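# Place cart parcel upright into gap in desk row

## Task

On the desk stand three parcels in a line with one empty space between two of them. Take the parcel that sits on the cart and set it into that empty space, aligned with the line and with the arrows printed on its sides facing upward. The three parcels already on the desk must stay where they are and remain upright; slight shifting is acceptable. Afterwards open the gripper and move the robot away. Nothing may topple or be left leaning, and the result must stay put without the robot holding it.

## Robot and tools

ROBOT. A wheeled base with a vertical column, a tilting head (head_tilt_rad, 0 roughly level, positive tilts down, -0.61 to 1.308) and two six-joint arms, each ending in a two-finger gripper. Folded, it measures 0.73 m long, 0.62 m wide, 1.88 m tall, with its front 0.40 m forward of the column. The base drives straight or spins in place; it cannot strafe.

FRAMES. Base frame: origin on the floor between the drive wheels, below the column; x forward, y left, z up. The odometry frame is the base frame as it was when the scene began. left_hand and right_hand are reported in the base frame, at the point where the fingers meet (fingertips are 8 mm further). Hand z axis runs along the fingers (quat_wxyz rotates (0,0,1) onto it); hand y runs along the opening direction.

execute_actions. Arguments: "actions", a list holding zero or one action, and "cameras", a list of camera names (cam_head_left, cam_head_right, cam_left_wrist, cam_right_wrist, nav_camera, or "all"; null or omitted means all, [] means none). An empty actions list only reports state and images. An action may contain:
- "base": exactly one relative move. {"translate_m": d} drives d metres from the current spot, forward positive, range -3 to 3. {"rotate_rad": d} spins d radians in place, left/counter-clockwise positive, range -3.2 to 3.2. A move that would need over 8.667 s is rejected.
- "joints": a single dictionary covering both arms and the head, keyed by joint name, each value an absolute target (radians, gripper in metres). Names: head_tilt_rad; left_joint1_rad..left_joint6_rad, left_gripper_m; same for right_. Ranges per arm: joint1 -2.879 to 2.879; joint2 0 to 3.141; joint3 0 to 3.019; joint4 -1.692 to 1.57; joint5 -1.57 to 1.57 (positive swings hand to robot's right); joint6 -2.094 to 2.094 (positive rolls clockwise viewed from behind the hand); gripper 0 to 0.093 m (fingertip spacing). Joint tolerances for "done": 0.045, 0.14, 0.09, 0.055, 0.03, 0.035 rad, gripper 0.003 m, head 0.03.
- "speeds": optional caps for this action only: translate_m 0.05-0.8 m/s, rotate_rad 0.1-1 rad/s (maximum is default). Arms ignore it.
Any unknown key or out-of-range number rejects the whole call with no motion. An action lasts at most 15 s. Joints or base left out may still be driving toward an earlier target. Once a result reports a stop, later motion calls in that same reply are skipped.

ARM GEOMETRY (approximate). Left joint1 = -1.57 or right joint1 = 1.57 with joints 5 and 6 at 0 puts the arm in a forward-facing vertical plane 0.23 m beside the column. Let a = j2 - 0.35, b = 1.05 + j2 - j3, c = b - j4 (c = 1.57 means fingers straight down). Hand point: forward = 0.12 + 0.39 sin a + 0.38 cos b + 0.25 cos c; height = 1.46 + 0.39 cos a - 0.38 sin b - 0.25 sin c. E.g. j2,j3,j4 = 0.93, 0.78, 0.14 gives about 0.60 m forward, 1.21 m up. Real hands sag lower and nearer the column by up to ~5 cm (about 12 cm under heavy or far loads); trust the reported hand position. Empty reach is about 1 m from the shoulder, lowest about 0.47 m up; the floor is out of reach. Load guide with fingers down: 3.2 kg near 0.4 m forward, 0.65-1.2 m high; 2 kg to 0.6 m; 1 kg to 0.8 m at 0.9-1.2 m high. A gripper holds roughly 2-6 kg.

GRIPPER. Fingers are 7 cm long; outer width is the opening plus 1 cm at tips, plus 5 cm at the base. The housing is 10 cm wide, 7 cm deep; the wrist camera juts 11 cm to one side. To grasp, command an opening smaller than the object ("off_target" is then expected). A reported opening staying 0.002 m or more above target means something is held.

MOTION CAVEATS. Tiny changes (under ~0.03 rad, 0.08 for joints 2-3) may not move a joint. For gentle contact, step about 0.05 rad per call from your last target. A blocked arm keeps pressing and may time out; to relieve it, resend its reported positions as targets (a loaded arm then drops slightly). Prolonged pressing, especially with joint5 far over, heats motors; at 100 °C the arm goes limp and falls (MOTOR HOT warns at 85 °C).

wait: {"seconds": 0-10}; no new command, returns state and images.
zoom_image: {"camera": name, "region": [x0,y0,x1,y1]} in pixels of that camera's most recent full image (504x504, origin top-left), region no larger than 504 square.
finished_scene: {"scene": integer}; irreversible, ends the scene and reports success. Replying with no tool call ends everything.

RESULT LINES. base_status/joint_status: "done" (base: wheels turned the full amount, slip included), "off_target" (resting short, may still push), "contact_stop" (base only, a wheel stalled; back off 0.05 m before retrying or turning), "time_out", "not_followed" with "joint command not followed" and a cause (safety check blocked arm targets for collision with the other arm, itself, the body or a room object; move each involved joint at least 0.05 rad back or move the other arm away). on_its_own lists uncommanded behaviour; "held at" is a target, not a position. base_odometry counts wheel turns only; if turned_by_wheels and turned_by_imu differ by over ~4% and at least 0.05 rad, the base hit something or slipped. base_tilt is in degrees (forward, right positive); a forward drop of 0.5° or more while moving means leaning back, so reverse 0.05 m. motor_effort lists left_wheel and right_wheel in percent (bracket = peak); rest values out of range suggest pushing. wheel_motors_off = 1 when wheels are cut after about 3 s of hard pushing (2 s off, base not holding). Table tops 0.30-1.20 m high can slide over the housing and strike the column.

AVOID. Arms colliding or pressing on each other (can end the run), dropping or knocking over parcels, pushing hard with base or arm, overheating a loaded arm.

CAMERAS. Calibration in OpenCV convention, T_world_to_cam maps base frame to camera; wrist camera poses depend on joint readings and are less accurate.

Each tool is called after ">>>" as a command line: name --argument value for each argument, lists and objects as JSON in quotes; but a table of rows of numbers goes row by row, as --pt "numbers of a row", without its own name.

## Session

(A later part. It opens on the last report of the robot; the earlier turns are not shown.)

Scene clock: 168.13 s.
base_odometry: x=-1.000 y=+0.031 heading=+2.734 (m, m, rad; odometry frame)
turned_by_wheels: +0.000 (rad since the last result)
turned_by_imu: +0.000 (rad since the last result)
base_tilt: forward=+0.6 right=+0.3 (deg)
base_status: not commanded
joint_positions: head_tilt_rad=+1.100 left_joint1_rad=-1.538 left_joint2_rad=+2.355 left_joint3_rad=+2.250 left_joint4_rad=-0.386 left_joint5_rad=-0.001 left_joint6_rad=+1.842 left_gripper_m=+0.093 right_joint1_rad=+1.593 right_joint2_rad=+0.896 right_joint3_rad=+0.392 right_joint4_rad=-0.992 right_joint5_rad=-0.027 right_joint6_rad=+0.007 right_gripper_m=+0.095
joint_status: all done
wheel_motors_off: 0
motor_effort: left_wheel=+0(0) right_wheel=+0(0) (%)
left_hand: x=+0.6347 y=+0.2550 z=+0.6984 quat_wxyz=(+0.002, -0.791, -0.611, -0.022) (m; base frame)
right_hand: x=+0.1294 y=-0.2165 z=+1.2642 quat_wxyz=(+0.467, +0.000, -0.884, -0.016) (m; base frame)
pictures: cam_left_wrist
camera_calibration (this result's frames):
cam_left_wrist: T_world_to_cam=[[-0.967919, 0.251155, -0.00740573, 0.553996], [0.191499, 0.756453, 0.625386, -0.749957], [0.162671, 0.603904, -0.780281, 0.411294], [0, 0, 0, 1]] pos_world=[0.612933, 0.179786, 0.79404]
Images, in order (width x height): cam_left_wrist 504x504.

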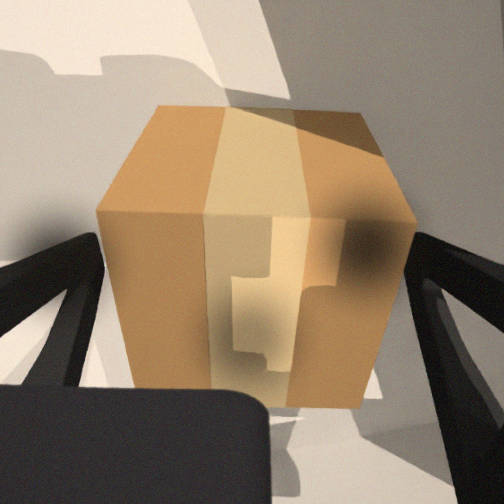

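>>> execute_actions --actions '[{"joints":{"left_joint2_rad":2.41,"left_joint3_rad":2.3,"left_joint6_rad":1.88}}]' --cameras '[]'

>>> execute_actions --actions '[{"joints":{"left_gripper_m":0.035}}]' --cameras '["cam_left_wrist"]'

>>> execute_actions --actions '[{"joints":{"left_joint2_rad":2.08,"left_joint3_rad":1.9,"left_joint4_rad":-0.32}}]' --cameras '["cam_left_wrist"]'

Scene clock: 177.97 s.
base_odometry: x=-1.000 y=+0.031 heading=+2.734 (m, m, rad; odometry frame)
turned_by_wheels: +0.000 (rad since the last result)
turned_by_imu: +0.000 (rad since the last result)
base_tilt: forward=+0.7 right=+0.2 (deg)
base_status: not commanded
joint_positions: head_tilt_rad=+1.100 left_joint1_rad=-1.538 left_joint2_rad=+2.393 left_joint3_rad=+2.285 left_joint4_rad=-0.386 left_joint5_rad=-0.001 left_joint6_rad=+1.872 left_gripper_m=+0.093 right_joint1_rad=+1.593 right_joint2_rad=+0.896 right_joint3_rad=+0.392 right_joint4_rad=-0.992 right_joint5_rad=-0.027 right_joint6_rad=+0.007 right_gripper_m=+0.095
joint_status: all done
wheel_motors_off: 0
motor_effort: left_wheel=+0(0) right_wheel=+0(0) (%)
left_hand: x=+0.6269 y=+0.2553 z=+0.6849 quat_wxyz=(+0.003, -0.800, -0.599, -0.021) (m; base frame)
right_hand: x=+0.1294 y=-0.2165 z=+1.2642 quat_wxyz=(+0.467, +0.000, -0.884, -0.016) (m; base frame)
pictures: none
No camera images: the call's "cameras" was empty. Leave "cameras" out to get every camera's image.

Scene clock: 178.60 s.
base_odometry: x=-1.000 y=+0.031 heading=+2.734 (m, m, rad; odometry frame)
turned_by_wheels: +0.000 (rad since the last result)
turned_by_imu: +0.000 (rad since the last result)
base_tilt: forward=+0.5 right=+0.2 (deg)
base_status: not commanded
joint_positions: head_tilt_rad=+1.100 left_joint1_rad=-1.538 left_joint2_rad=+2.394 left_joint3_rad=+2.285 left_joint4_rad=-0.386 left_joint5_rad=-0.001 left_joint6_rad=+1.872 left_gripper_m=+0.057 right_joint1_rad=+1.593 right_joint2_rad=+0.896 right_joint3_rad=+0.392 right_joint4_rad=-0.992 right_joint5_rad=-0.027 right_joint6_rad=+0.007 right_gripper_m=+0.095
joint_status: left_gripper_m off_target (ended at +0.057, target +0.035)
wheel_motors_off: 0
motor_effort: left_wheel=+0(0) right_wheel=+0(0) (%)
left_hand: x=+0.6263 y=+0.2553 z=+0.6845 quat_wxyz=(+0.003, -0.800, -0.599, -0.020) (m; base frame)
right_hand: x=+0.1294 y=-0.2165 z=+1.2642 quat_wxyz=(+0.467, +0.000, -0.884, -0.016) (m; base frame)
pictures: cam_left_wrist
camera_calibration (this result's frames):
cam_left_wrist: T_world_to_cam=[[-0.960071, 0.279737, -0.00338369, 0.530697], [0.216291, 0.749884, 0.625214, -0.753562], [0.177433, 0.599518, -0.780446, 0.393642], [0, 0, 0, 1]] pos_world=[0.602651, 0.180632, 0.78015]
Images, in order (width x height): cam_left_wrist 504x504.

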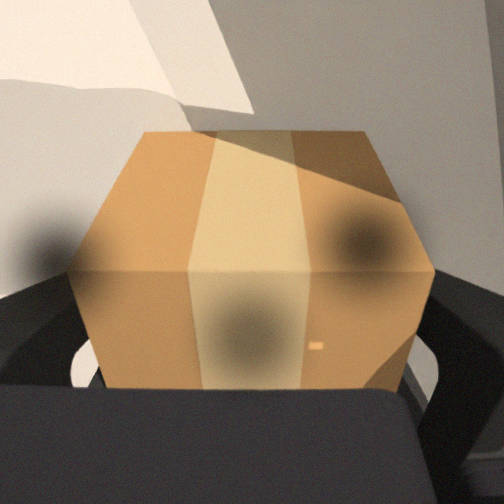

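Scene clock: 180.07 s.
base_odometry: x=-1.000 y=+0.031 heading=+2.734 (m, m, rad; odometry frame)
turned_by_wheels: +0.000 (rad since the last result)
turned_by_imu: +0.000 (rad since the last result)
base_tilt: forward=+0.4 right=+0.3 (deg)
base_status: not commanded
joint_positions: head_tilt_rad=+1.100 left_joint1_rad=-1.538 left_joint2_rad=+2.076 left_joint3_rad=+1.901 left_joint4_rad=-0.321 left_joint5_rad=-0.001 left_joint6_rad=+1.873 left_gripper_m=+0.057 right_joint1_rad=+1.593 right_joint2_rad=+0.896 right_joint3_rad=+0.392 right_joint4_rad=-0.992 right_joint5_rad=-0.027 right_joint6_rad=+0.007 right_gripper_m=+0.095
joint_status: all done
wheel_motors_off: 0
motor_effort: left_wheel=+0(0) right_wheel=+0(0) (%)
left_hand: x=+0.6406 y=+0.2525 z=+0.7909 quat_wxyz=(+0.004, -0.800, -0.599, -0.020) (m; base frame)
right_hand: x=+0.1294 y=-0.2165 z=+1.2642 quat_wxyz=(+0.467, +0.000, -0.884, -0.016) (m; base frame)
pictures: cam_left_wrist
camera_calibration (this result's frames):
cam_left_wrist: T_world_to_cam=[[-0.95998, 0.280062, -0.00191257, 0.544258], [0.217505, 0.749819, 0.62487, -0.821617], [0.176436, 0.599447, -0.780726, 0.476689], [0, 0, 0, 1]] pos_world=[0.617078, 0.177889, 0.886609]
Images, in order (width x height): cam_left_wrist 504x504.

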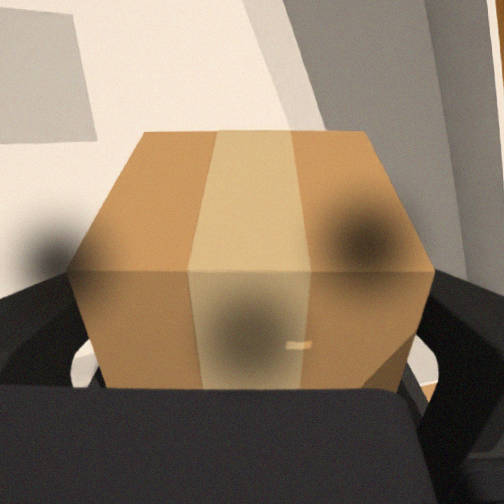

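>>> execute_actions --actions '[{"joints":{"left_joint1_rad":-1.57,"left_joint2_rad":1.45,"left_joint3_rad":1.2,"left_joint4_rad":-0.25}}]' --cameras '[]'

>>> execute_actions --actions '[{"base":{"translate_m":-0.9},"joints":{"left_joint6_rad":0,"head_tilt_rad":0.5}}]' --cameras '[]'

>>> execute_actions --actions '[{"base":{"rotate_rad":-1.6},"joints":{"left_joint2_rad":1.0,"left_joint3_rad":0.6,"left_joint4_rad":1.15}}]' --cameras '[]'

>>> execute_actions --actions '[{"base":{"translate_m":1.1}}]'

Scene clock: 200.07 s.
base_odometry: x=-1.000 y=+0.031 heading=+2.734 (m, m, rad; odometry frame)
turned_by_wheels: +0.000 (rad since the last result)
turned_by_imu: +0.000 (rad since the last result)
base_tilt: forward=+0.5 right=+0.3 (deg)
base_status: not commanded
joint_positions: head_tilt_rad=+1.100 left_joint1_rad=-1.574 left_joint2_rad=+1.454 left_joint3_rad=+1.198 left_joint4_rad=-0.252 left_joint5_rad=-0.001 left_joint6_rad=+1.873 left_gripper_m=+0.057 right_joint1_rad=+1.593 right_joint2_rad=+0.896 right_joint3_rad=+0.392 right_joint4_rad=-0.992 right_joint5_rad=-0.027 right_joint6_rad=+0.007 right_gripper_m=+0.095
joint_status: all done
wheel_motors_off: 0
motor_effort: left_wheel=+0(0) right_wheel=+0(0) (%)
left_hand: x=+0.5727 y=+0.2226 z=+1.0137 quat_wxyz=(-0.005, -0.806, -0.592, -0.006) (m; base frame)
right_hand: x=+0.1294 y=-0.2165 z=+1.2642 quat_wxyz=(+0.467, +0.000, -0.884, -0.016) (m; base frame)
pictures: none
No camera images: the call's "cameras" was empty. Leave "cameras" out to get every camera's image.

Scene clock: 203.10 s.
base_odometry: x=-0.173 y=-0.326 heading=+2.733 (m, m, rad; odometry frame)
turned_by_wheels: +0.000 (rad since the last result)
turned_by_imu: +0.001 (rad since the last result)
base_tilt: forward=+0.5 right=+0.3 (deg)
base_status: done
joint_positions: head_tilt_rad=+0.518 left_joint1_rad=-1.574 left_joint2_rad=+1.455 left_joint3_rad=+1.196 left_joint4_rad=-0.252 left_joint5_rad=-0.001 left_joint6_rad=+0.008 left_gripper_m=+0.057 right_joint1_rad=+1.593 right_joint2_rad=+0.896 right_joint3_rad=+0.390 right_joint4_rad=-0.992 right_joint5_rad=-0.027 right_joint6_rad=+0.007 right_gripper_m=+0.095
joint_status: all done
wheel_motors_off: 0
motor_effort: left_wheel=+0(49) right_wheel=+0(74) (%)
left_hand: x=+0.5709 y=+0.2226 z=+1.0131 quat_wxyz=(-0.006, -0.005, -1.000, +0.001) (m; base frame)
right_hand: x=+0.1285 y=-0.2165 z=+1.2646 quat_wxyz=(+0.468, +0.000, -0.883, -0.016) (m; base frame)
pictures: none
No camera images: the call's "cameras" was empty. Leave "cameras" out to get every camera's image.

Scene clock: 206.00 s.
base_odometry: x=-0.173 y=-0.326 heading=+1.134 (m, m, rad; odometry frame)
turned_by_wheels: -1.600 (rad since the last result)
turned_by_imu: -1.580 (rad since the last result)
base_tilt: forward=+0.6 right=+0.3 (deg)
base_status: done
joint_positions: head_tilt_rad=+0.518 left_joint1_rad=-1.568 left_joint2_rad=+0.995 left_joint3_rad=+0.594 left_joint4_rad=+1.134 left_joint5_rad=-0.001 left_joint6_rad=+0.008 left_gripper_m=+0.057 right_joint1_rad=+1.593 right_joint2_rad=+0.896 right_joint3_rad=+0.392 right_joint4_rad=-0.992 right_joint5_rad=-0.027 right_joint6_rad=+0.007 right_gripper_m=+0.095
joint_status: all done
wheel_motors_off: 0
motor_effort: left_wheel=+0(46) right_wheel=+0(51) (%)
left_hand: x=+0.6369 y=+0.2260 z=+1.3075 quat_wxyz=(-0.588, -0.003, -0.809, -0.004) (m; base frame)
right_hand: x=+0.1295 y=-0.2165 z=+1.2642 quat_wxyz=(+0.467, +0.000, -0.884, -0.016) (m; base frame)
pictures: none
No camera images: the call's "cameras" was empty. Leave "cameras" out to get every camera's image.

Scene clock: 209.30 s.
base_odometry: x=+0.293 y=+0.670 heading=+1.133 (m, m, rad; odometry frame)
turned_by_wheels: +0.000 (rad since the last result)
turned_by_imu: -0.002 (rad since the last result)
base_tilt: forward=+0.7 right=+0.3 (deg)
base_status: done
joint_positions: head_tilt_rad=+0.518 left_joint1_rad=-1.568 left_joint2_rad=+0.996 left_joint3_rad=+0.594 left_joint4_rad=+1.134 left_joint5_rad=-0.001 left_joint6_rad=+0.008 left_gripper_m=+0.057 right_joint1_rad=+1.593 right_joint2_rad=+0.896 right_joint3_rad=+0.395 right_joint4_rad=-0.992 right_joint5_rad=-0.027 right_joint6_rad=+0.007 right_gripper_m=+0.095
joint_status: not commanded
wheel_motors_off: 0
motor_effort: left_wheel=+0(52) right_wheel=+0(63) (%)
left_hand: x=+0.6368 y=+0.2260 z=+1.3071 quat_wxyz=(-0.587, -0.003, -0.809, -0.004) (m; base frame)
right_hand: x=+0.1307 y=-0.2165 z=+1.2638 quat_wxyz=(+0.466, +0.000, -0.884, -0.016) (m; base frame)
pictures: cam_head_left, cam_head_right, cam_left_wrist, cam_right_wrist, nav_camera
camera_calibration (this result's frames):
cam_head_left: T_world_to_cam=[[0.001055, -0.99999, -0.00442646, 0.0475007], [-0.538858, 0.00316034, -0.842391, 1.33879], [0.842396, 0.00327396, -0.538849, 0.713828], [0, 0, 0, 1]] pos_world=[0.120041, 0.0409322, 1.51264]
cam_head_right: T_world_to_cam=[[0.0205103, -0.999789, 0.000819097, -0.0307643], [-0.539197, -0.0117513, -0.842098, 1.33343], [0.84193, 0.01683, -0.539324, 0.71572], [0, 0, 0, 1]] pos_world=[0.117026, -0.0271338, 1.50891]
cam_left_wrist: T_world_to_cam=[[-0.013593, -0.999901, -0.00366737, 0.237975], [-0.815537, 0.0132087, -0.578554, 1.27388], [0.578545, -0.00487342, -0.815636, 0.822374], [0, 0, 0, 1]] pos_world=[0.566351, 0.225133, 1.40864]
cam_right_wrist: T_world_to_cam=[[-0.0180568, -0.999585, -0.0224558, -0.18219], [0.02287, -0.0228665, 0.999477, -1.26155], [-0.999575, 0.0175338, 0.0232734, 0.228985], [0, 0, 0, 1]] pos_world=[0.25445, -0.214976, 1.25147]
Images, in order (width x height): cam_head_left 504x504, cam_head_right 504x504, cam_left_wrist 504x504, cam_right_wrist 504x504, nav_camera 504x504.

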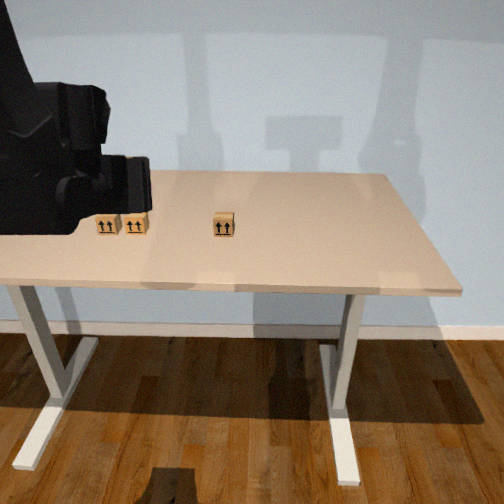

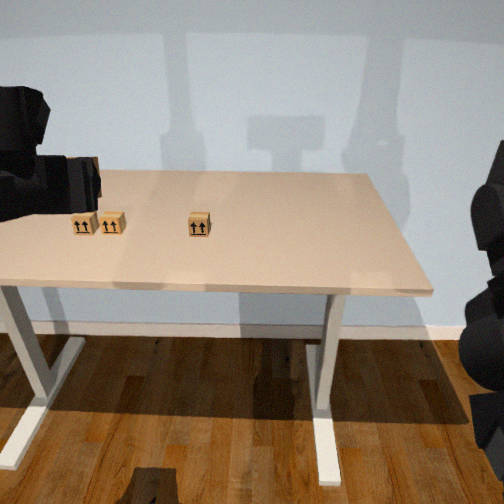

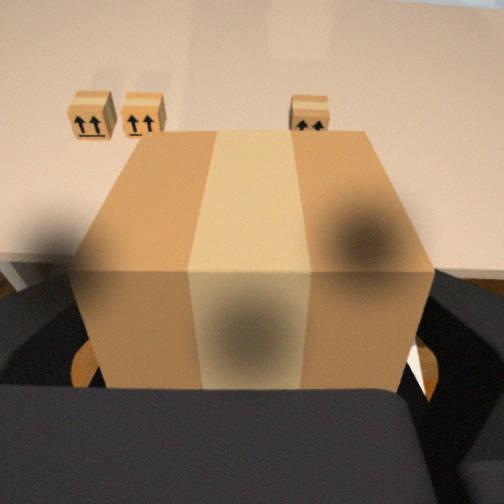

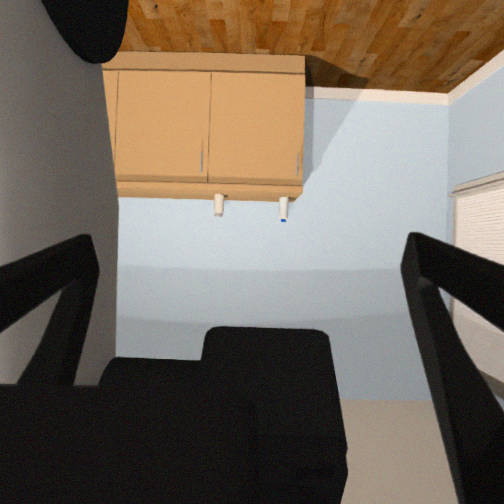

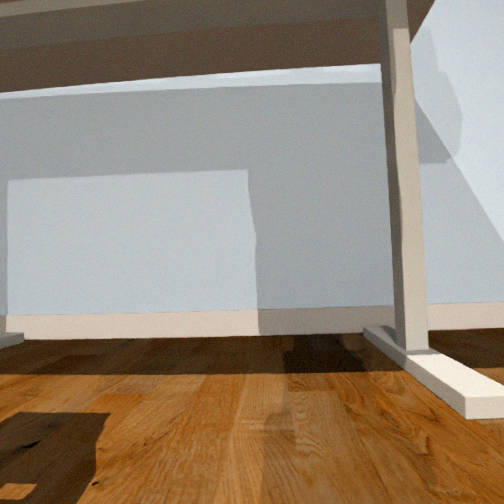

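>>> execute_actions --actions '[{"base":{"translate_m":0.27},"joints":{"head_tilt_rad":0.75,"left_joint2_rad":1.7,"left_joint3_rad":1.15,"left_joint4_rad":1.33}}]' --cameras '["cam_left_wrist","cam_head_left","cam_head_right"]'

Scene clock: 233.00 s.
base_odometry: x=+0.407 y=+0.915 heading=+1.133 (m, m, rad; odometry frame)
turned_by_wheels: +0.000 (rad since the last result)
turned_by_imu: +0.000 (rad since the last result)
base_tilt: forward=+0.6 right=+0.2 (deg)
base_status: done
joint_positions: head_tilt_rad=+0.753 left_joint1_rad=-1.568 left_joint2_rad=+1.711 left_joint3_rad=+1.146 left_joint4_rad=+1.319 left_joint5_rad=-0.001 left_joint6_rad=+0.008 left_gripper_m=+0.057 right_joint1_rad=+1.593 right_joint2_rad=+0.896 right_joint3_rad=+0.396 right_joint4_rad=-0.992 right_joint5_rad=-0.027 right_joint6_rad=+0.007 right_gripper_m=+0.095
joint_status: all done
wheel_motors_off: 0
motor_effort: left_wheel=+0(31) right_wheel=+0(40) (%)
left_hand: x=+0.7200 y=+0.2267 z=+1.0818 quat_wxyz=(-0.596, -0.003, -0.803, -0.004) (m; base frame)
right_hand: x=+0.1315 y=-0.2165 z=+1.2635 quat_wxyz=(+0.466, +0.000, -0.885, -0.016) (m; base frame)
pictures: cam_head_left, cam_head_right, cam_left_wrist
camera_calibration (this result's frames):
cam_head_left: T_world_to_cam=[[-0.0000055021, -0.99999, -0.00455044, 0.0477447], [-0.72032, 0.00316034, -0.693635, 1.11878], [0.693642, 0.00327396, -0.720312, 1.00072], [0, 0, 0, 1]] pos_world=[0.111737, 0.0409322, 1.49707]
cam_head_right: T_world_to_cam=[[0.0201366, -0.999789, -0.00398281, -0.0233507], [-0.720581, -0.0117513, -0.693271, 1.11331], [0.693078, 0.01683, -0.720666, 1.00243], [0, 0, 0, 1]] pos_world=[0.107936, -0.0271338, 1.49414]
cam_left_wrist: T_world_to_cam=[[-0.0135662, -0.9999, -0.00399526, 0.239325], [-0.802765, 0.0132735, -0.596148, 1.22125], [0.596142, -0.0048802, -0.802864, 0.563998], [0, 0, 0, 1]] pos_world=[0.6474, 0.225843, 1.18182]
Images, in order (width x height): cam_head_left 504x504, cam_head_right 504x504, cam_left_wrist 504x504.

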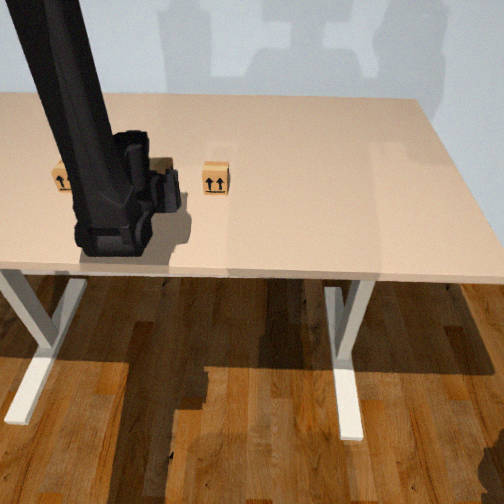

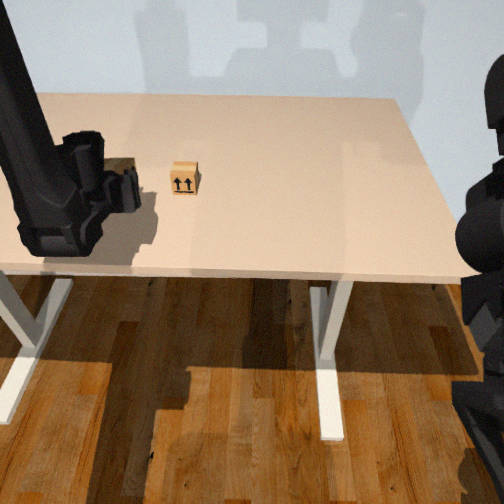

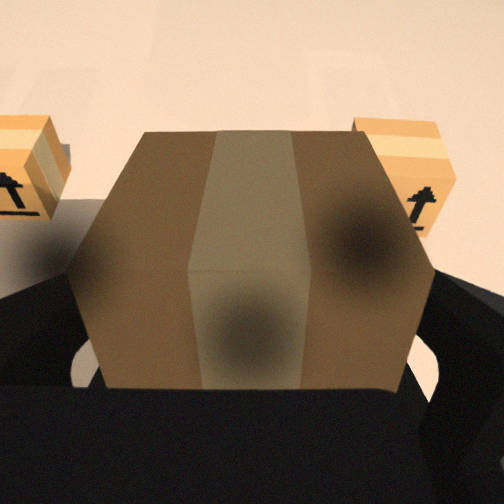

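>>> execute_actions --actions '[{"joints":{"left_joint2_rad":1.92,"left_joint3_rad":1.34,"left_joint4_rad":1.35}}]' --cameras '[]'

>>> execute_actions --actions '[{"joints":{"left_joint2_rad":1.98,"left_joint3_rad":1.41}}]' --cameras '["cam_left_wrist","cam_head_right"]'

Scene clock: 259.13 s.
base_odometry: x=+0.407 y=+0.915 heading=+1.133 (m, m, rad; odometry frame)
turned_by_wheels: +0.000 (rad since the last result)
turned_by_imu: +0.000 (rad since the last result)
base_tilt: forward=+0.7 right=+0.3 (deg)
base_status: not commanded
joint_positions: head_tilt_rad=+0.753 left_joint1_rad=-1.568 left_joint2_rad=+1.938 left_joint3_rad=+1.333 left_joint4_rad=+1.336 left_joint5_rad=-0.001 left_joint6_rad=+0.008 left_gripper_m=+0.057 right_joint1_rad=+1.593 right_joint2_rad=+0.896 right_joint3_rad=+0.396 right_joint4_rad=-0.992 right_joint5_rad=-0.027 right_joint6_rad=+0.007 right_gripper_m=+0.095
joint_status: all done
wheel_motors_off: 0
motor_effort: left_wheel=+0(1) right_wheel=+0(0) (%)
left_hand: x=+0.7112 y=+0.2269 z=+0.9908 quat_wxyz=(-0.587, -0.003, -0.810, -0.004) (m; base frame)
right_hand: x=+0.1315 y=-0.2165 z=+1.2635 quat_wxyz=(+0.466, +0.000, -0.885, -0.016) (m; base frame)
pictures: none
No camera images: the call's "cameras" was empty. Leave "cameras" out to get every camera's image.

Scene clock: 259.77 s.
base_odometry: x=+0.407 y=+0.915 heading=+1.133 (m, m, rad; odometry frame)
turned_by_wheels: +0.000 (rad since the last result)
turned_by_imu: +0.000 (rad since the last result)
base_tilt: forward=+0.6 right=+0.2 (deg)
base_status: not commanded
joint_positions: head_tilt_rad=+0.753 left_joint1_rad=-1.568 left_joint2_rad=+1.971 left_joint3_rad=+1.406 left_joint4_rad=+1.336 left_joint5_rad=-0.001 left_joint6_rad=+0.008 left_gripper_m=+0.057 right_joint1_rad=+1.593 right_joint2_rad=+0.896 right_joint3_rad=+0.396 right_joint4_rad=-0.992 right_joint5_rad=-0.027 right_joint6_rad=+0.007 right_gripper_m=+0.095
joint_status: all done
wheel_motors_off: 0
motor_effort: left_wheel=+0(0) right_wheel=+0(0) (%)
left_hand: x=+0.7289 y=+0.2270 z=+0.9866 quat_wxyz=(-0.603, -0.003, -0.798, -0.004) (m; base frame)
right_hand: x=+0.1315 y=-0.2165 z=+1.2635 quat_wxyz=(+0.466, +0.000, -0.885, -0.016) (m; base frame)
pictures: cam_head_right, cam_left_wrist
camera_calibration (this result's frames):
cam_head_right: T_world_to_cam=[[0.0201366, -0.999789, -0.00398281, -0.0233506], [-0.720581, -0.0117513, -0.693271, 1.1133], [0.693078, 0.01683, -0.720666, 1.00243], [0, 0, 0, 1]] pos_world=[0.107936, -0.0271338, 1.49414]
cam_left_wrist: T_world_to_cam=[[-0.01354, -0.999899, -0.00425366, 0.239561], [-0.792413, 0.0133246, -0.60984, 1.17755], [0.609835, -0.00488655, -0.792513, 0.462097], [0, 0, 0, 1]] pos_world=[0.654549, 0.226105, 1.08536]
Images, in order (width x height): cam_head_right 504x504, cam_left_wrist 504x504.

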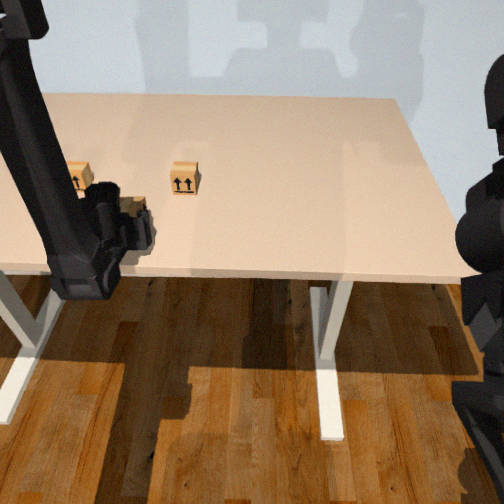

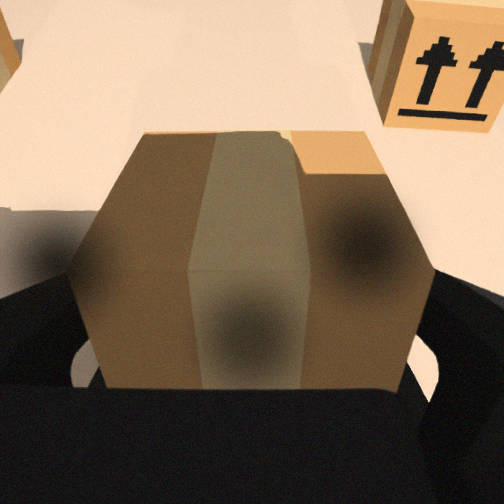

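>>> execute_actions --actions '[{"joints":{"left_joint2_rad":2.01,"left_joint3_rad":1.43}}]' --cameras '["cam_left_wrist"]'

>>> execute_actions --actions '[{"joints":{"left_joint2_rad":2.04,"left_joint3_rad":1.45}}]' --cameras '["cam_left_wrist"]'

Scene clock: 266.63 s.
base_odometry: x=+0.407 y=+0.915 heading=+1.133 (m, m, rad; odometry frame)
turned_by_wheels: +0.000 (rad since the last result)
turned_by_imu: +0.000 (rad since the last result)
base_tilt: forward=+0.6 right=+0.1 (deg)
base_status: not commanded
joint_positions: head_tilt_rad=+0.753 left_joint1_rad=-1.568 left_joint2_rad=+1.984 left_joint3_rad=+1.422 left_joint4_rad=+1.347 left_joint5_rad=-0.001 left_joint6_rad=+0.008 left_gripper_m=+0.057 right_joint1_rad=+1.593 right_joint2_rad=+0.896 right_joint3_rad=+0.396 right_joint4_rad=-0.992 right_joint5_rad=-0.027 right_joint6_rad=+0.007 right_gripper_m=+0.095
joint_status: all done
wheel_motors_off: 0
motor_effort: left_wheel=+0(0) right_wheel=+0(0) (%)
left_hand: x=+0.7309 y=+0.2270 z=+0.9850 quat_wxyz=(-0.609, -0.003, -0.793, -0.004) (m; base frame)
right_hand: x=+0.1315 y=-0.2165 z=+1.2635 quat_wxyz=(+0.466, +0.000, -0.885, -0.016) (m; base frame)
pictures: cam_left_wrist
camera_calibration (this result's frames):
cam_left_wrist: T_world_to_cam=[[-0.0135144, -0.999899, -0.00447149, 0.239784], [-0.783489, 0.0133677, -0.621262, 1.18285], [0.621259, -0.0048926, -0.78359, 0.442499], [0, 0, 0, 1]] pos_world=[0.655084, 0.226112, 1.08267]
Images, in order (width x height): cam_left_wrist 504x504.

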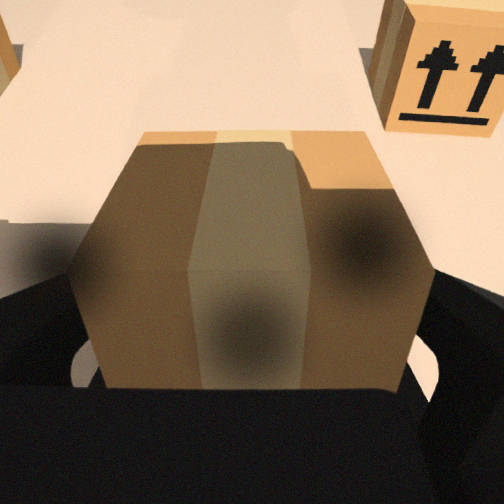

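Scene clock: 267.13 s.
base_odometry: x=+0.407 y=+0.915 heading=+1.133 (m, m, rad; odometry frame)
turned_by_wheels: +0.000 (rad since the last result)
turned_by_imu: +0.000 (rad since the last result)
base_tilt: forward=+0.5 right=+0.2 (deg)
base_status: not commanded
joint_positions: head_tilt_rad=+0.753 left_joint1_rad=-1.568 left_joint2_rad=+2.000 left_joint3_rad=+1.448 left_joint4_rad=+1.361 left_joint5_rad=-0.001 left_joint6_rad=+0.008 left_gripper_m=+0.057 right_joint1_rad=+1.593 right_joint2_rad=+0.896 right_joint3_rad=+0.396 right_joint4_rad=-0.992 right_joint5_rad=-0.027 right_joint6_rad=+0.007 right_gripper_m=+0.095
joint_status: all done
wheel_motors_off: 0
motor_effort: left_wheel=+0(0) right_wheel=+0(0) (%)
left_hand: x=+0.7356 y=+0.2270 z=+0.9843 quat_wxyz=(-0.618, -0.003, -0.786, -0.004) (m; base frame)
right_hand: x=+0.1315 y=-0.2165 z=+1.2635 quat_wxyz=(+0.466, +0.000, -0.885, -0.016) (m; base frame)
pictures: cam_left_wrist
camera_calibration (this result's frames):
cam_left_wrist: T_world_to_cam=[[-0.0134667, -0.999898, -0.00482031, 0.240162], [-0.768821, 0.0134366, -0.639323, 1.19309], [0.639323, -0.0049036, -0.768923, 0.411258], [0, 0, 0, 1]] pos_world=[0.657577, 0.226123, 1.08015]
Images, in order (width x height): cam_left_wrist 504x504.

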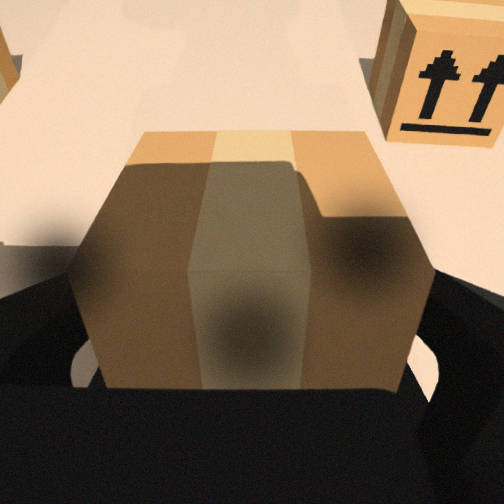

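>>> execute_actions --actions '[{"joints":{"left_joint2_rad":2.0,"left_gripper_m":0.062}}]' --cameras '["cam_left_wrist"]'

>>> execute_actions --actions '[{"joints":{"left_gripper_m":0.093}}]' --cameras '[]'

>>> execute_actions --actions '[{"joints":{"left_joint2_rad":1.6,"left_joint3_rad":1.15}}]' --cameras '["cam_left_wrist","cam_head_right"]'

Scene clock: 275.13 s.
base_odometry: x=+0.407 y=+0.915 heading=+1.133 (m, m, rad; odometry frame)
turned_by_wheels: +0.000 (rad since the last result)
turned_by_imu: +0.000 (rad since the last result)
base_tilt: forward=+0.6 right=+0.3 (deg)
base_status: not commanded
joint_positions: head_tilt_rad=+0.753 left_joint1_rad=-1.568 left_joint2_rad=+1.999 left_joint3_rad=+1.448 left_joint4_rad=+1.357 left_joint5_rad=-0.001 left_joint6_rad=+0.008 left_gripper_m=+0.062 right_joint1_rad=+1.593 right_joint2_rad=+0.896 right_joint3_rad=+0.396 right_joint4_rad=-0.992 right_joint5_rad=-0.027 right_joint6_rad=+0.007 right_gripper_m=+0.095
joint_status: all done
wheel_motors_off: 0
motor_effort: left_wheel=+0(0) right_wheel=+0(1) (%)
left_hand: x=+0.7359 y=+0.2270 z=+0.9841 quat_wxyz=(-0.617, -0.003, -0.787, -0.004) (m; base frame)
right_hand: x=+0.1315 y=-0.2165 z=+1.2635 quat_wxyz=(+0.466, +0.000, -0.885, -0.016) (m; base frame)
pictures: cam_left_wrist
camera_calibration (this result's frames):
cam_left_wrist: T_world_to_cam=[[-0.0134726, -0.999898, -0.00478034, 0.240131], [-0.770525, 0.0134287, -0.637268, 1.19243], [0.637267, -0.00490226, -0.770627, 0.414082], [0, 0, 0, 1]] pos_world=[0.65815, 0.226123, 1.08015]
Images, in order (width x height): cam_left_wrist 504x504.

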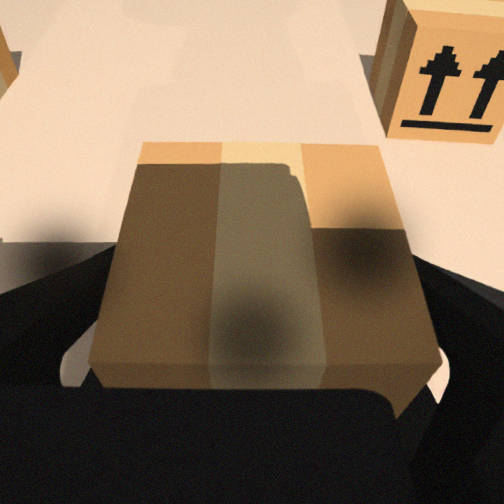

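Scene clock: 275.67 s.
base_odometry: x=+0.407 y=+0.915 heading=+1.133 (m, m, rad; odometry frame)
turned_by_wheels: +0.000 (rad since the last result)
turned_by_imu: +0.000 (rad since the last result)
base_tilt: forward=+0.5 right=+0.2 (deg)
base_status: not commanded
joint_positions: head_tilt_rad=+0.753 left_joint1_rad=-1.568 left_joint2_rad=+1.999 left_joint3_rad=+1.448 left_joint4_rad=+1.357 left_joint5_rad=-0.001 left_joint6_rad=+0.008 left_gripper_m=+0.093 right_joint1_rad=+1.593 right_joint2_rad=+0.896 right_joint3_rad=+0.396 right_joint4_rad=-0.992 right_joint5_rad=-0.027 right_joint6_rad=+0.007 right_gripper_m=+0.095
joint_status: all done
wheel_motors_off: 0
motor_effort: left_wheel=+0(0) right_wheel=+0(0) (%)
left_hand: x=+0.7359 y=+0.2270 z=+0.9841 quat_wxyz=(-0.617, -0.003, -0.787, -0.004) (m; base frame)
right_hand: x=+0.1315 y=-0.2165 z=+1.2635 quat_wxyz=(+0.466, +0.000, -0.885, -0.016) (m; base frame)
pictures: none
No camera images: the call's "cameras" was empty. Leave "cameras" out to get every camera's image.

Scene clock: 277.03 s.
base_odometry: x=+0.407 y=+0.915 heading=+1.133 (m, m, rad; odometry frame)
turned_by_wheels: +0.000 (rad since the last result)
turned_by_imu: +0.000 (rad since the last result)
base_tilt: forward=+0.5 right=+0.2 (deg)
base_status: not commanded
joint_positions: head_tilt_rad=+0.753 left_joint1_rad=-1.568 left_joint2_rad=+1.592 left_joint3_rad=+1.152 left_joint4_rad=+1.350 left_joint5_rad=-0.001 left_joint6_rad=+0.008 left_gripper_m=+0.093 right_joint1_rad=+1.593 right_joint2_rad=+0.896 right_joint3_rad=+0.396 right_joint4_rad=-0.992 right_joint5_rad=-0.027 right_joint6_rad=+0.007 right_gripper_m=+0.095
joint_status: all done
wheel_motors_off: 0
motor_effort: left_wheel=+0(0) right_wheel=+0(1) (%)
left_hand: x=+0.7642 y=+0.2266 z=+1.1644 quat_wxyz=(-0.657, -0.003, -0.754, -0.004) (m; base frame)
right_hand: x=+0.1315 y=-0.2165 z=+1.2635 quat_wxyz=(+0.466, +0.000, -0.885, -0.016) (m; base frame)
pictures: cam_head_right, cam_left_wrist
camera_calibration (this result's frames):
cam_head_right: T_world_to_cam=[[0.0201366, -0.999789, -0.00398281, -0.0233506], [-0.720581, -0.0117513, -0.693271, 1.1133], [0.693078, 0.01683, -0.720666, 1.00243], [0, 0, 0, 1]] pos_world=[0.107936, -0.0271338, 1.49414]
cam_left_wrist: T_world_to_cam=[[-0.0131673, -0.999893, -0.00631372, 0.242498], [-0.700645, 0.0137311, -0.713378, 1.36422], [0.713389, -0.0049696, -0.700751, 0.39547], [0, 0, 0, 1]] pos_world=[0.676901, 0.225706, 1.25186]
Images, in order (width x height): cam_head_right 504x504, cam_left_wrist 504x504.

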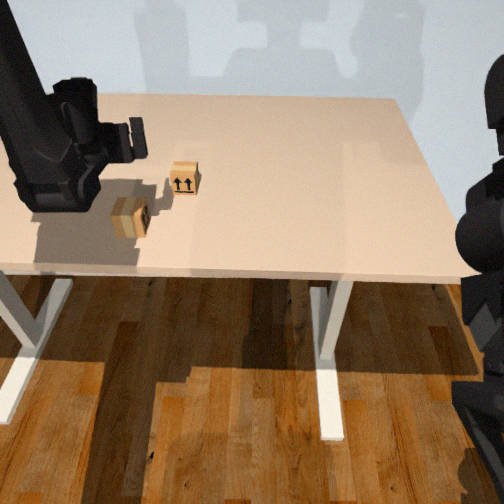

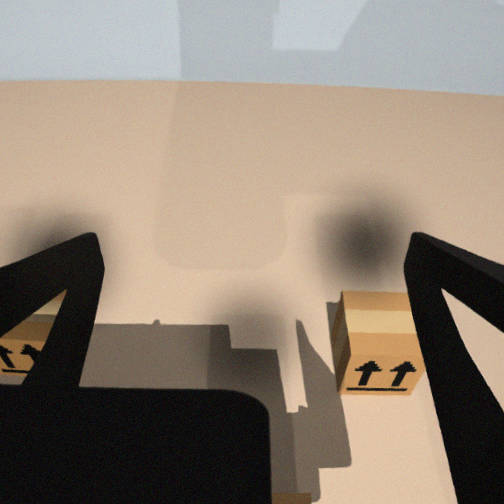

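>>> execute_actions --actions '[{"base":{"translate_m":0.03},"joints":{"left_joint2_rad":1.42,"left_joint3_rad":1.54,"left_joint4_rad":0.6}}]' --cameras '[]'

>>> execute_actions --actions '[{"joints":{"left_joint4_rad":-0.63,"left_joint6_rad":1.57}}]' --cameras '["cam_left_wrist","cam_head_right"]'

>>> zoom_image --camera "cam_head_right" --region '[60,150,220,270]'

Scene clock: 297.77 s.
base_odometry: x=+0.420 y=+0.942 heading=+1.133 (m, m, rad; odometry frame)
turned_by_wheels: +0.000 (rad since the last result)
turned_by_imu: +0.000 (rad since the last result)
base_tilt: forward=+0.7 right=+0.1 (deg)
base_status: done
joint_positions: head_tilt_rad=+0.753 left_joint1_rad=-1.568 left_joint2_rad=+1.422 left_joint3_rad=+1.537 left_joint4_rad=+0.601 left_joint5_rad=-0.001 left_joint6_rad=+0.008 left_gripper_m=+0.093 right_joint1_rad=+1.593 right_joint2_rad=+0.896 right_joint3_rad=+0.395 right_joint4_rad=-0.992 right_joint5_rad=-0.027 right_joint6_rad=+0.007 right_gripper_m=+0.095
joint_status: all done
wheel_motors_off: 0
motor_effort: left_wheel=+0(31) right_wheel=+0(39) (%)
left_hand: x=+0.9227 y=+0.2266 z=+1.2522 quat_wxyz=(-0.581, -0.003, -0.814, -0.004) (m; base frame)
right_hand: x=+0.1311 y=-0.2165 z=+1.2636 quat_wxyz=(+0.466, +0.000, -0.885, -0.016) (m; base frame)
pictures: none
No camera images: the call's "cameras" was empty. Leave "cameras" out to get every camera's image.

Scene clock: 299.50 s.
base_odometry: x=+0.420 y=+0.942 heading=+1.133 (m, m, rad; odometry frame)
turned_by_wheels: +0.000 (rad since the last result)
turned_by_imu: +0.000 (rad since the last result)
base_tilt: forward=+0.5 right=+0.2 (deg)
base_status: not commanded
joint_positions: head_tilt_rad=+0.753 left_joint1_rad=-1.568 left_joint2_rad=+1.422 left_joint3_rad=+1.537 left_joint4_rad=-0.626 left_joint5_rad=-0.001 left_joint6_rad=+1.562 left_gripper_m=+0.093 right_joint1_rad=+1.593 right_joint2_rad=+0.896 right_joint3_rad=+0.395 right_joint4_rad=-0.992 right_joint5_rad=-0.027 right_joint6_rad=+0.007 right_gripper_m=+0.095
joint_status: all done
wheel_motors_off: 0
motor_effort: left_wheel=+0(0) right_wheel=+0(0) (%)
left_hand: x=+0.6930 y=+0.2267 z=+1.0864 quat_wxyz=(-0.003, -0.704, -0.711, -0.006) (m; base frame)
right_hand: x=+0.1311 y=-0.2165 z=+1.2636 quat_wxyz=(+0.466, +0.000, -0.885, -0.016) (m; base frame)
pictures: cam_head_right, cam_left_wrist
camera_calibration (this result's frames):
cam_head_right: T_world_to_cam=[[0.0201352, -0.999789, -0.00398949, -0.0233403], [-0.720811, -0.0117513, -0.693032, 1.11295], [0.692839, 0.01683, -0.720896, 1.00279], [0, 0, 0, 1]] pos_world=[0.10792, -0.0271338, 1.49413]
cam_left_wrist: T_world_to_cam=[[-0.999926, -0.0117363, 0.00322241, 0.690659], [-0.00746392, 0.800474, 0.599321, -0.826077], [-0.0096133, 0.599253, -0.800502, 0.864064], [0, 0, 0, 1]] pos_world=[0.692749, 0.151566, 1.18455]
Images, in order (width x height): cam_head_right 504x504, cam_left_wrist 504x504.

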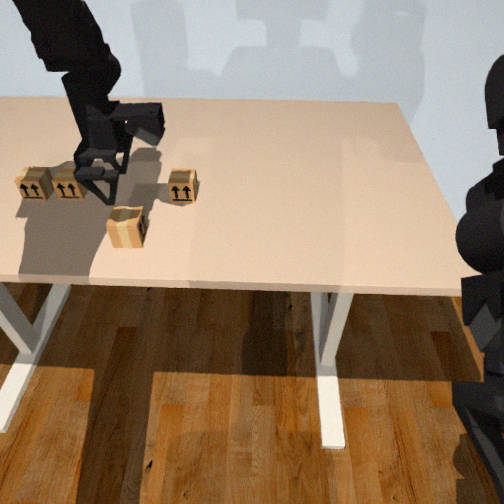

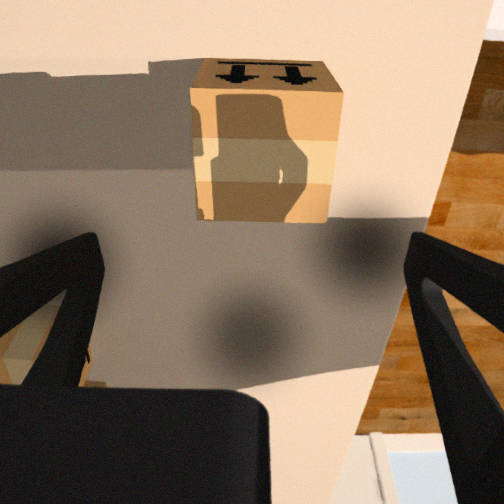

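Region (60, 150, 220, 270) of cam_head_right's 504x504 image, scaled by 3.150, with more detail than that image has; it fills the top 378 rows of this view, and the rest is white.

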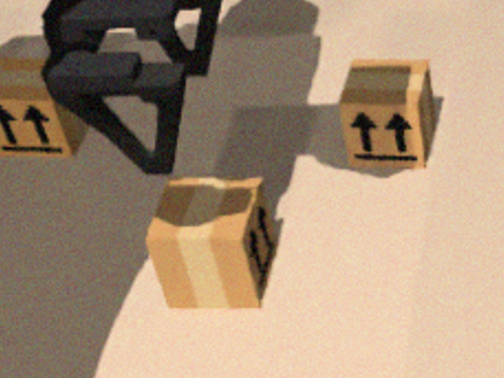

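>>> execute_actions --actions '[{"joints":{"left_joint2_rad":1.58,"left_joint3_rad":1.62,"left_joint4_rad":-0.56}}]' --cameras '["cam_left_wrist"]'

>>> execute_actions --actions '[{"joints":{"left_joint2_rad":1.655,"left_joint3_rad":1.665,"left_joint4_rad":-0.52}}]' --cameras '["cam_left_wrist"]'

Scene clock: 308.17 s.
base_odometry: x=+0.420 y=+0.942 heading=+1.133 (m, m, rad; odometry frame)
turned_by_wheels: +0.000 (rad since the last result)
turned_by_imu: +0.000 (rad since the last result)
base_tilt: forward=+0.5 right=+0.2 (deg)
base_status: not commanded
joint_positions: head_tilt_rad=+0.753 left_joint1_rad=-1.568 left_joint2_rad=+1.594 left_joint3_rad=+1.611 left_joint4_rad=-0.559 left_joint5_rad=-0.001 left_joint6_rad=+1.562 left_gripper_m=+0.093 right_joint1_rad=+1.593 right_joint2_rad=+0.896 right_joint3_rad=+0.395 right_joint4_rad=-0.992 right_joint5_rad=-0.027 right_joint6_rad=+0.007 right_gripper_m=+0.095
joint_status: all done
wheel_motors_off: 0
motor_effort: left_wheel=+0(0) right_wheel=+0(0) (%)
left_hand: x=+0.6813 y=+0.2269 z=+1.0053 quat_wxyz=(+0.008, -0.704, -0.711, +0.005) (m; base frame)
right_hand: x=+0.1311 y=-0.2165 z=+1.2636 quat_wxyz=(+0.466, +0.000, -0.885, -0.016) (m; base frame)
pictures: cam_left_wrist
camera_calibration (this result's frames):
cam_left_wrist: T_world_to_cam=[[-0.999399, -0.0118118, 0.0325886, 0.64933], [0.0100793, 0.8005, 0.599248, -0.789609], [-0.0331654, 0.599216, -0.7999, 0.814379], [0, 0, 0, 1]] pos_world=[0.683907, 0.151763, 1.10343]
Images, in order (width x height): cam_left_wrist 504x504.

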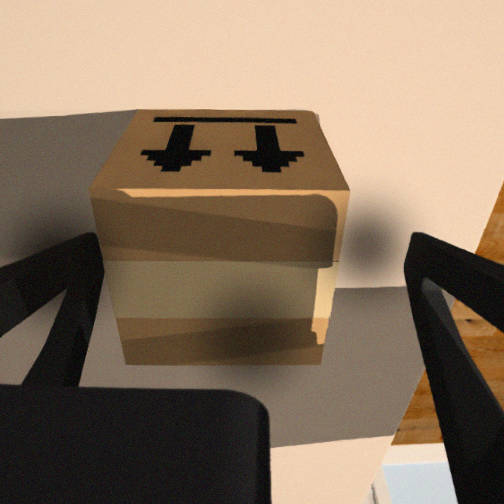

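Scene clock: 308.97 s.
base_odometry: x=+0.420 y=+0.942 heading=+1.133 (m, m, rad; odometry frame)
turned_by_wheels: +0.000 (rad since the last result)
turned_by_imu: +0.000 (rad since the last result)
base_tilt: forward=+0.7 right=+0.3 (deg)
base_status: not commanded
joint_positions: head_tilt_rad=+0.753 left_joint1_rad=-1.568 left_joint2_rad=+1.647 left_joint3_rad=+1.648 left_joint4_rad=-0.523 left_joint5_rad=-0.001 left_joint6_rad=+1.562 left_gripper_m=+0.093 right_joint1_rad=+1.593 right_joint2_rad=+0.896 right_joint3_rad=+0.395 right_joint4_rad=-0.992 right_joint5_rad=-0.027 right_joint6_rad=+0.007 right_gripper_m=+0.095
joint_status: all done
wheel_motors_off: 0
motor_effort: left_wheel=+0(0) right_wheel=+0(0) (%)
left_hand: x=+0.6864 y=+0.2269 z=+0.9822 quat_wxyz=(+0.001, -0.704, -0.711, -0.002) (m; base frame)
right_hand: x=+0.1311 y=-0.2165 z=+1.2636 quat_wxyz=(+0.466, +0.000, -0.885, -0.016) (m; base frame)
pictures: cam_left_wrist
camera_calibration (this result's frames):
cam_left_wrist: T_world_to_cam=[[-0.999834, -0.0117639, 0.0139027, 0.673838], [-0.00108438, 0.800483, 0.599354, -0.768317], [-0.0181796, 0.59924, -0.800363, 0.786203], [0, 0, 0, 1]] pos_world=[0.687186, 0.151828, 1.08037]
Images, in order (width x height): cam_left_wrist 504x504.

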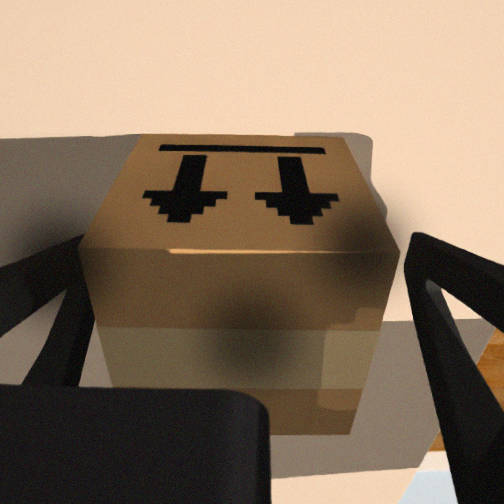

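>>> execute_actions --actions '[{"joints":{"left_gripper_m":0.035}}]' --cameras '[]'

>>> execute_actions --actions '[{"joints":{"left_joint2_rad":1.56,"left_joint3_rad":1.62,"left_joint4_rad":-0.57}}]' --cameras '[]'

>>> execute_actions --actions '[{"joints":{"left_joint6_rad":0.0,"head_tilt_rad":0.95}}]' --cameras '[]'

>>> execute_actions --actions '[{"base":{"translate_m":0.13},"speeds":{"translate_m":0.2}}]' --cameras '["cam_left_wrist","cam_head_right","cam_head_left"]'

Scene clock: 319.40 s.
base_odometry: x=+0.420 y=+0.942 heading=+1.133 (m, m, rad; odometry frame)
turned_by_wheels: +0.000 (rad since the last result)
turned_by_imu: +0.000 (rad since the last result)
base_tilt: forward=+0.5 right=+0.3 (deg)
base_status: not commanded
joint_positions: head_tilt_rad=+0.753 left_joint1_rad=-1.568 left_joint2_rad=+1.647 left_joint3_rad=+1.648 left_joint4_rad=-0.523 left_joint5_rad=-0.001 left_joint6_rad=+1.563 left_gripper_m=+0.057 right_joint1_rad=+1.593 right_joint2_rad=+0.896 right_joint3_rad=+0.395 right_joint4_rad=-0.992 right_joint5_rad=-0.027 right_joint6_rad=+0.007 right_gripper_m=+0.095
joint_status: left_gripper_m off_target (ended at +0.057, target +0.035)
wheel_motors_off: 0
motor_effort: left_wheel=+0(0) right_wheel=+0(0) (%)
left_hand: x=+0.6864 y=+0.2269 z=+0.9822 quat_wxyz=(+0.001, -0.704, -0.710, -0.002) (m; base frame)
right_hand: x=+0.1311 y=-0.2165 z=+1.2636 quat_wxyz=(+0.466, +0.000, -0.885, -0.016) (m; base frame)
pictures: none
No camera images: the call's "cameras" was empty. Leave "cameras" out to get every camera's image.

Scene clock: 320.30 s.
base_odometry: x=+0.420 y=+0.942 heading=+1.133 (m, m, rad; odometry frame)
turned_by_wheels: +0.000 (rad since the last result)
turned_by_imu: +0.000 (rad since the last result)
base_tilt: forward=+0.6 right=+0.2 (deg)
base_status: not commanded
joint_positions: head_tilt_rad=+0.753 left_joint1_rad=-1.568 left_joint2_rad=+1.563 left_joint3_rad=+1.609 left_joint4_rad=-0.569 left_joint5_rad=-0.001 left_joint6_rad=+1.563 left_gripper_m=+0.057 right_joint1_rad=+1.593 right_joint2_rad=+0.896 right_joint3_rad=+0.395 right_joint4_rad=-0.992 right_joint5_rad=-0.027 right_joint6_rad=+0.007 right_gripper_m=+0.095
joint_status: all done
wheel_motors_off: 0
motor_effort: left_wheel=+0(0) right_wheel=+0(1) (%)
left_hand: x=+0.6909 y=+0.2268 z=+1.0219 quat_wxyz=(+0.001, -0.704, -0.710, -0.001) (m; base frame)
right_hand: x=+0.1311 y=-0.2165 z=+1.2636 quat_wxyz=(+0.466, +0.000, -0.885, -0.016) (m; base frame)
pictures: none
No camera images: the call's "cameras" was empty. Leave "cameras" out to get every camera's image.

Scene clock: 322.03 s.
base_odometry: x=+0.420 y=+0.942 heading=+1.133 (m, m, rad; odometry frame)
turned_by_wheels: +0.000 (rad since the last result)
turned_by_imu: +0.000 (rad since the last result)
base_tilt: forward=+0.7 right=+0.1 (deg)
base_status: not commanded
joint_positions: head_tilt_rad=+0.950 left_joint1_rad=-1.568 left_joint2_rad=+1.563 left_joint3_rad=+1.609 left_joint4_rad=-0.569 left_joint5_rad=-0.001 left_joint6_rad=+0.008 left_gripper_m=+0.057 right_joint1_rad=+1.593 right_joint2_rad=+0.896 right_joint3_rad=+0.395 right_joint4_rad=-0.992 right_joint5_rad=-0.027 right_joint6_rad=+0.007 right_gripper_m=+0.095
joint_status: all done
wheel_motors_off: 0
motor_effort: left_wheel=+0(0) right_wheel=-1(0) (%)
left_hand: x=+0.6909 y=+0.2268 z=+1.0219 quat_wxyz=(+0.000, -0.003, -1.000, -0.002) (m; base frame)
right_hand: x=+0.1311 y=-0.2165 z=+1.2636 quat_wxyz=(+0.466, +0.000, -0.885, -0.016) (m; base frame)
pictures: none
No camera images: the call's "cameras" was empty. Leave "cameras" out to get every camera's image.

Scene clock: 323.60 s.
base_odometry: x=+0.475 y=+1.060 heading=+1.133 (m, m, rad; odometry frame)
turned_by_wheels: +0.000 (rad since the last result)
turned_by_imu: +0.000 (rad since the last result)
base_tilt: forward=+0.5 right=+0.2 (deg)
base_status: done
joint_positions: head_tilt_rad=+0.951 left_joint1_rad=-1.568 left_joint2_rad=+1.563 left_joint3_rad=+1.609 left_joint4_rad=-0.570 left_joint5_rad=-0.001 left_joint6_rad=+0.008 left_gripper_m=+0.057 right_joint1_rad=+1.593 right_joint2_rad=+0.896 right_joint3_rad=+0.394 right_joint4_rad=-0.992 right_joint5_rad=-0.027 right_joint6_rad=+0.007 right_gripper_m=+0.095
joint_status: not commanded
wheel_motors_off: 0
motor_effort: left_wheel=+0(31) right_wheel=-1(39) (%)
left_hand: x=+0.6908 y=+0.2268 z=+1.0219 quat_wxyz=(+0.000, -0.003, -1.000, -0.002) (m; base frame)
right_hand: x=+0.1303 y=-0.2165 z=+1.2639 quat_wxyz=(+0.467, +0.000, -0.884, -0.016) (m; base frame)
pictures: cam_head_left, cam_head_right, cam_left_wrist
camera_calibration (this result's frames):
cam_head_left: T_world_to_cam=[[-0.000903044, -0.99999, -0.00445994, 0.0476502], [-0.842996, 0.00316034, -0.53791, 0.885094], [0.537918, 0.00327396, -0.842991, 1.19743], [0, 0, 0, 1]] pos_world=[0.102055, 0.0409322, 1.48573]
cam_head_right: T_world_to_cam=[[0.0189552, -0.999789, -0.00787682, -0.0172948], [-0.843181, -0.0117513, -0.537502, 0.87955], [0.537296, 0.01683, -0.843226, 1.19896], [0, 0, 0, 1]] pos_world=[0.0977514, -0.0271338, 1.48362]
cam_left_wrist: T_world_to_cam=[[-0.00457538, -0.99992, 0.0118027, 0.216385], [-0.80278, 0.0107104, 0.596179, -0.0557934], [-0.596258, -0.00674725, -0.802765, 1.35735], [0, 0, 0, 1]] pos_world=[0.765532, 0.226124, 1.12034]
Images, in order (width x height): cam_head_left 504x504, cam_head_right 504x504, cam_left_wrist 504x504.

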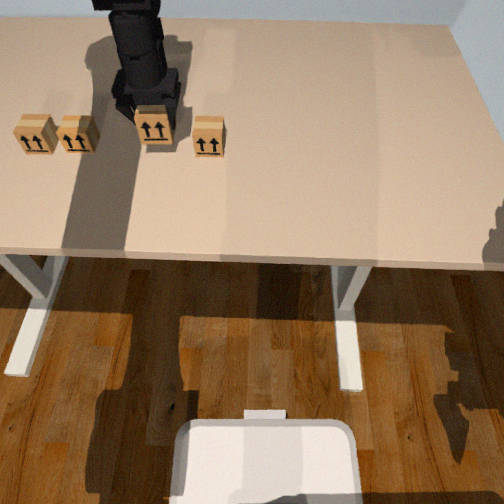

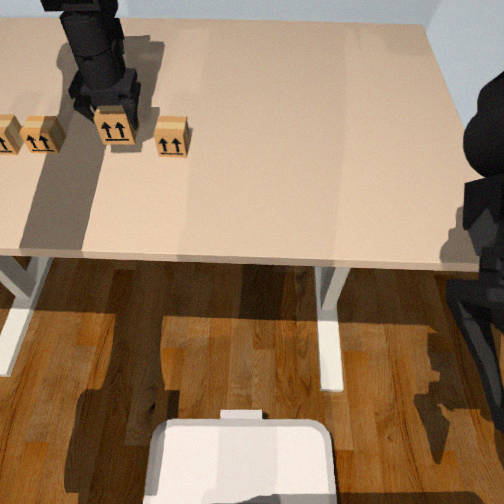

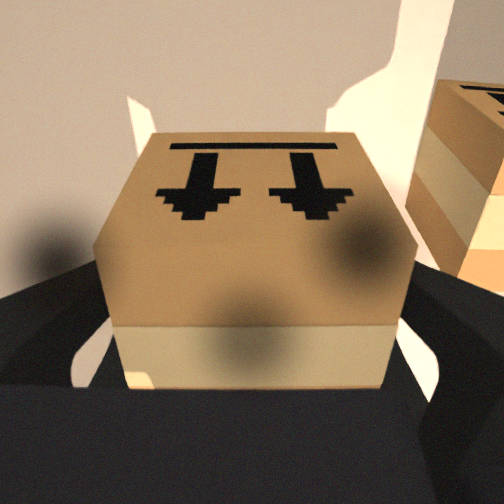

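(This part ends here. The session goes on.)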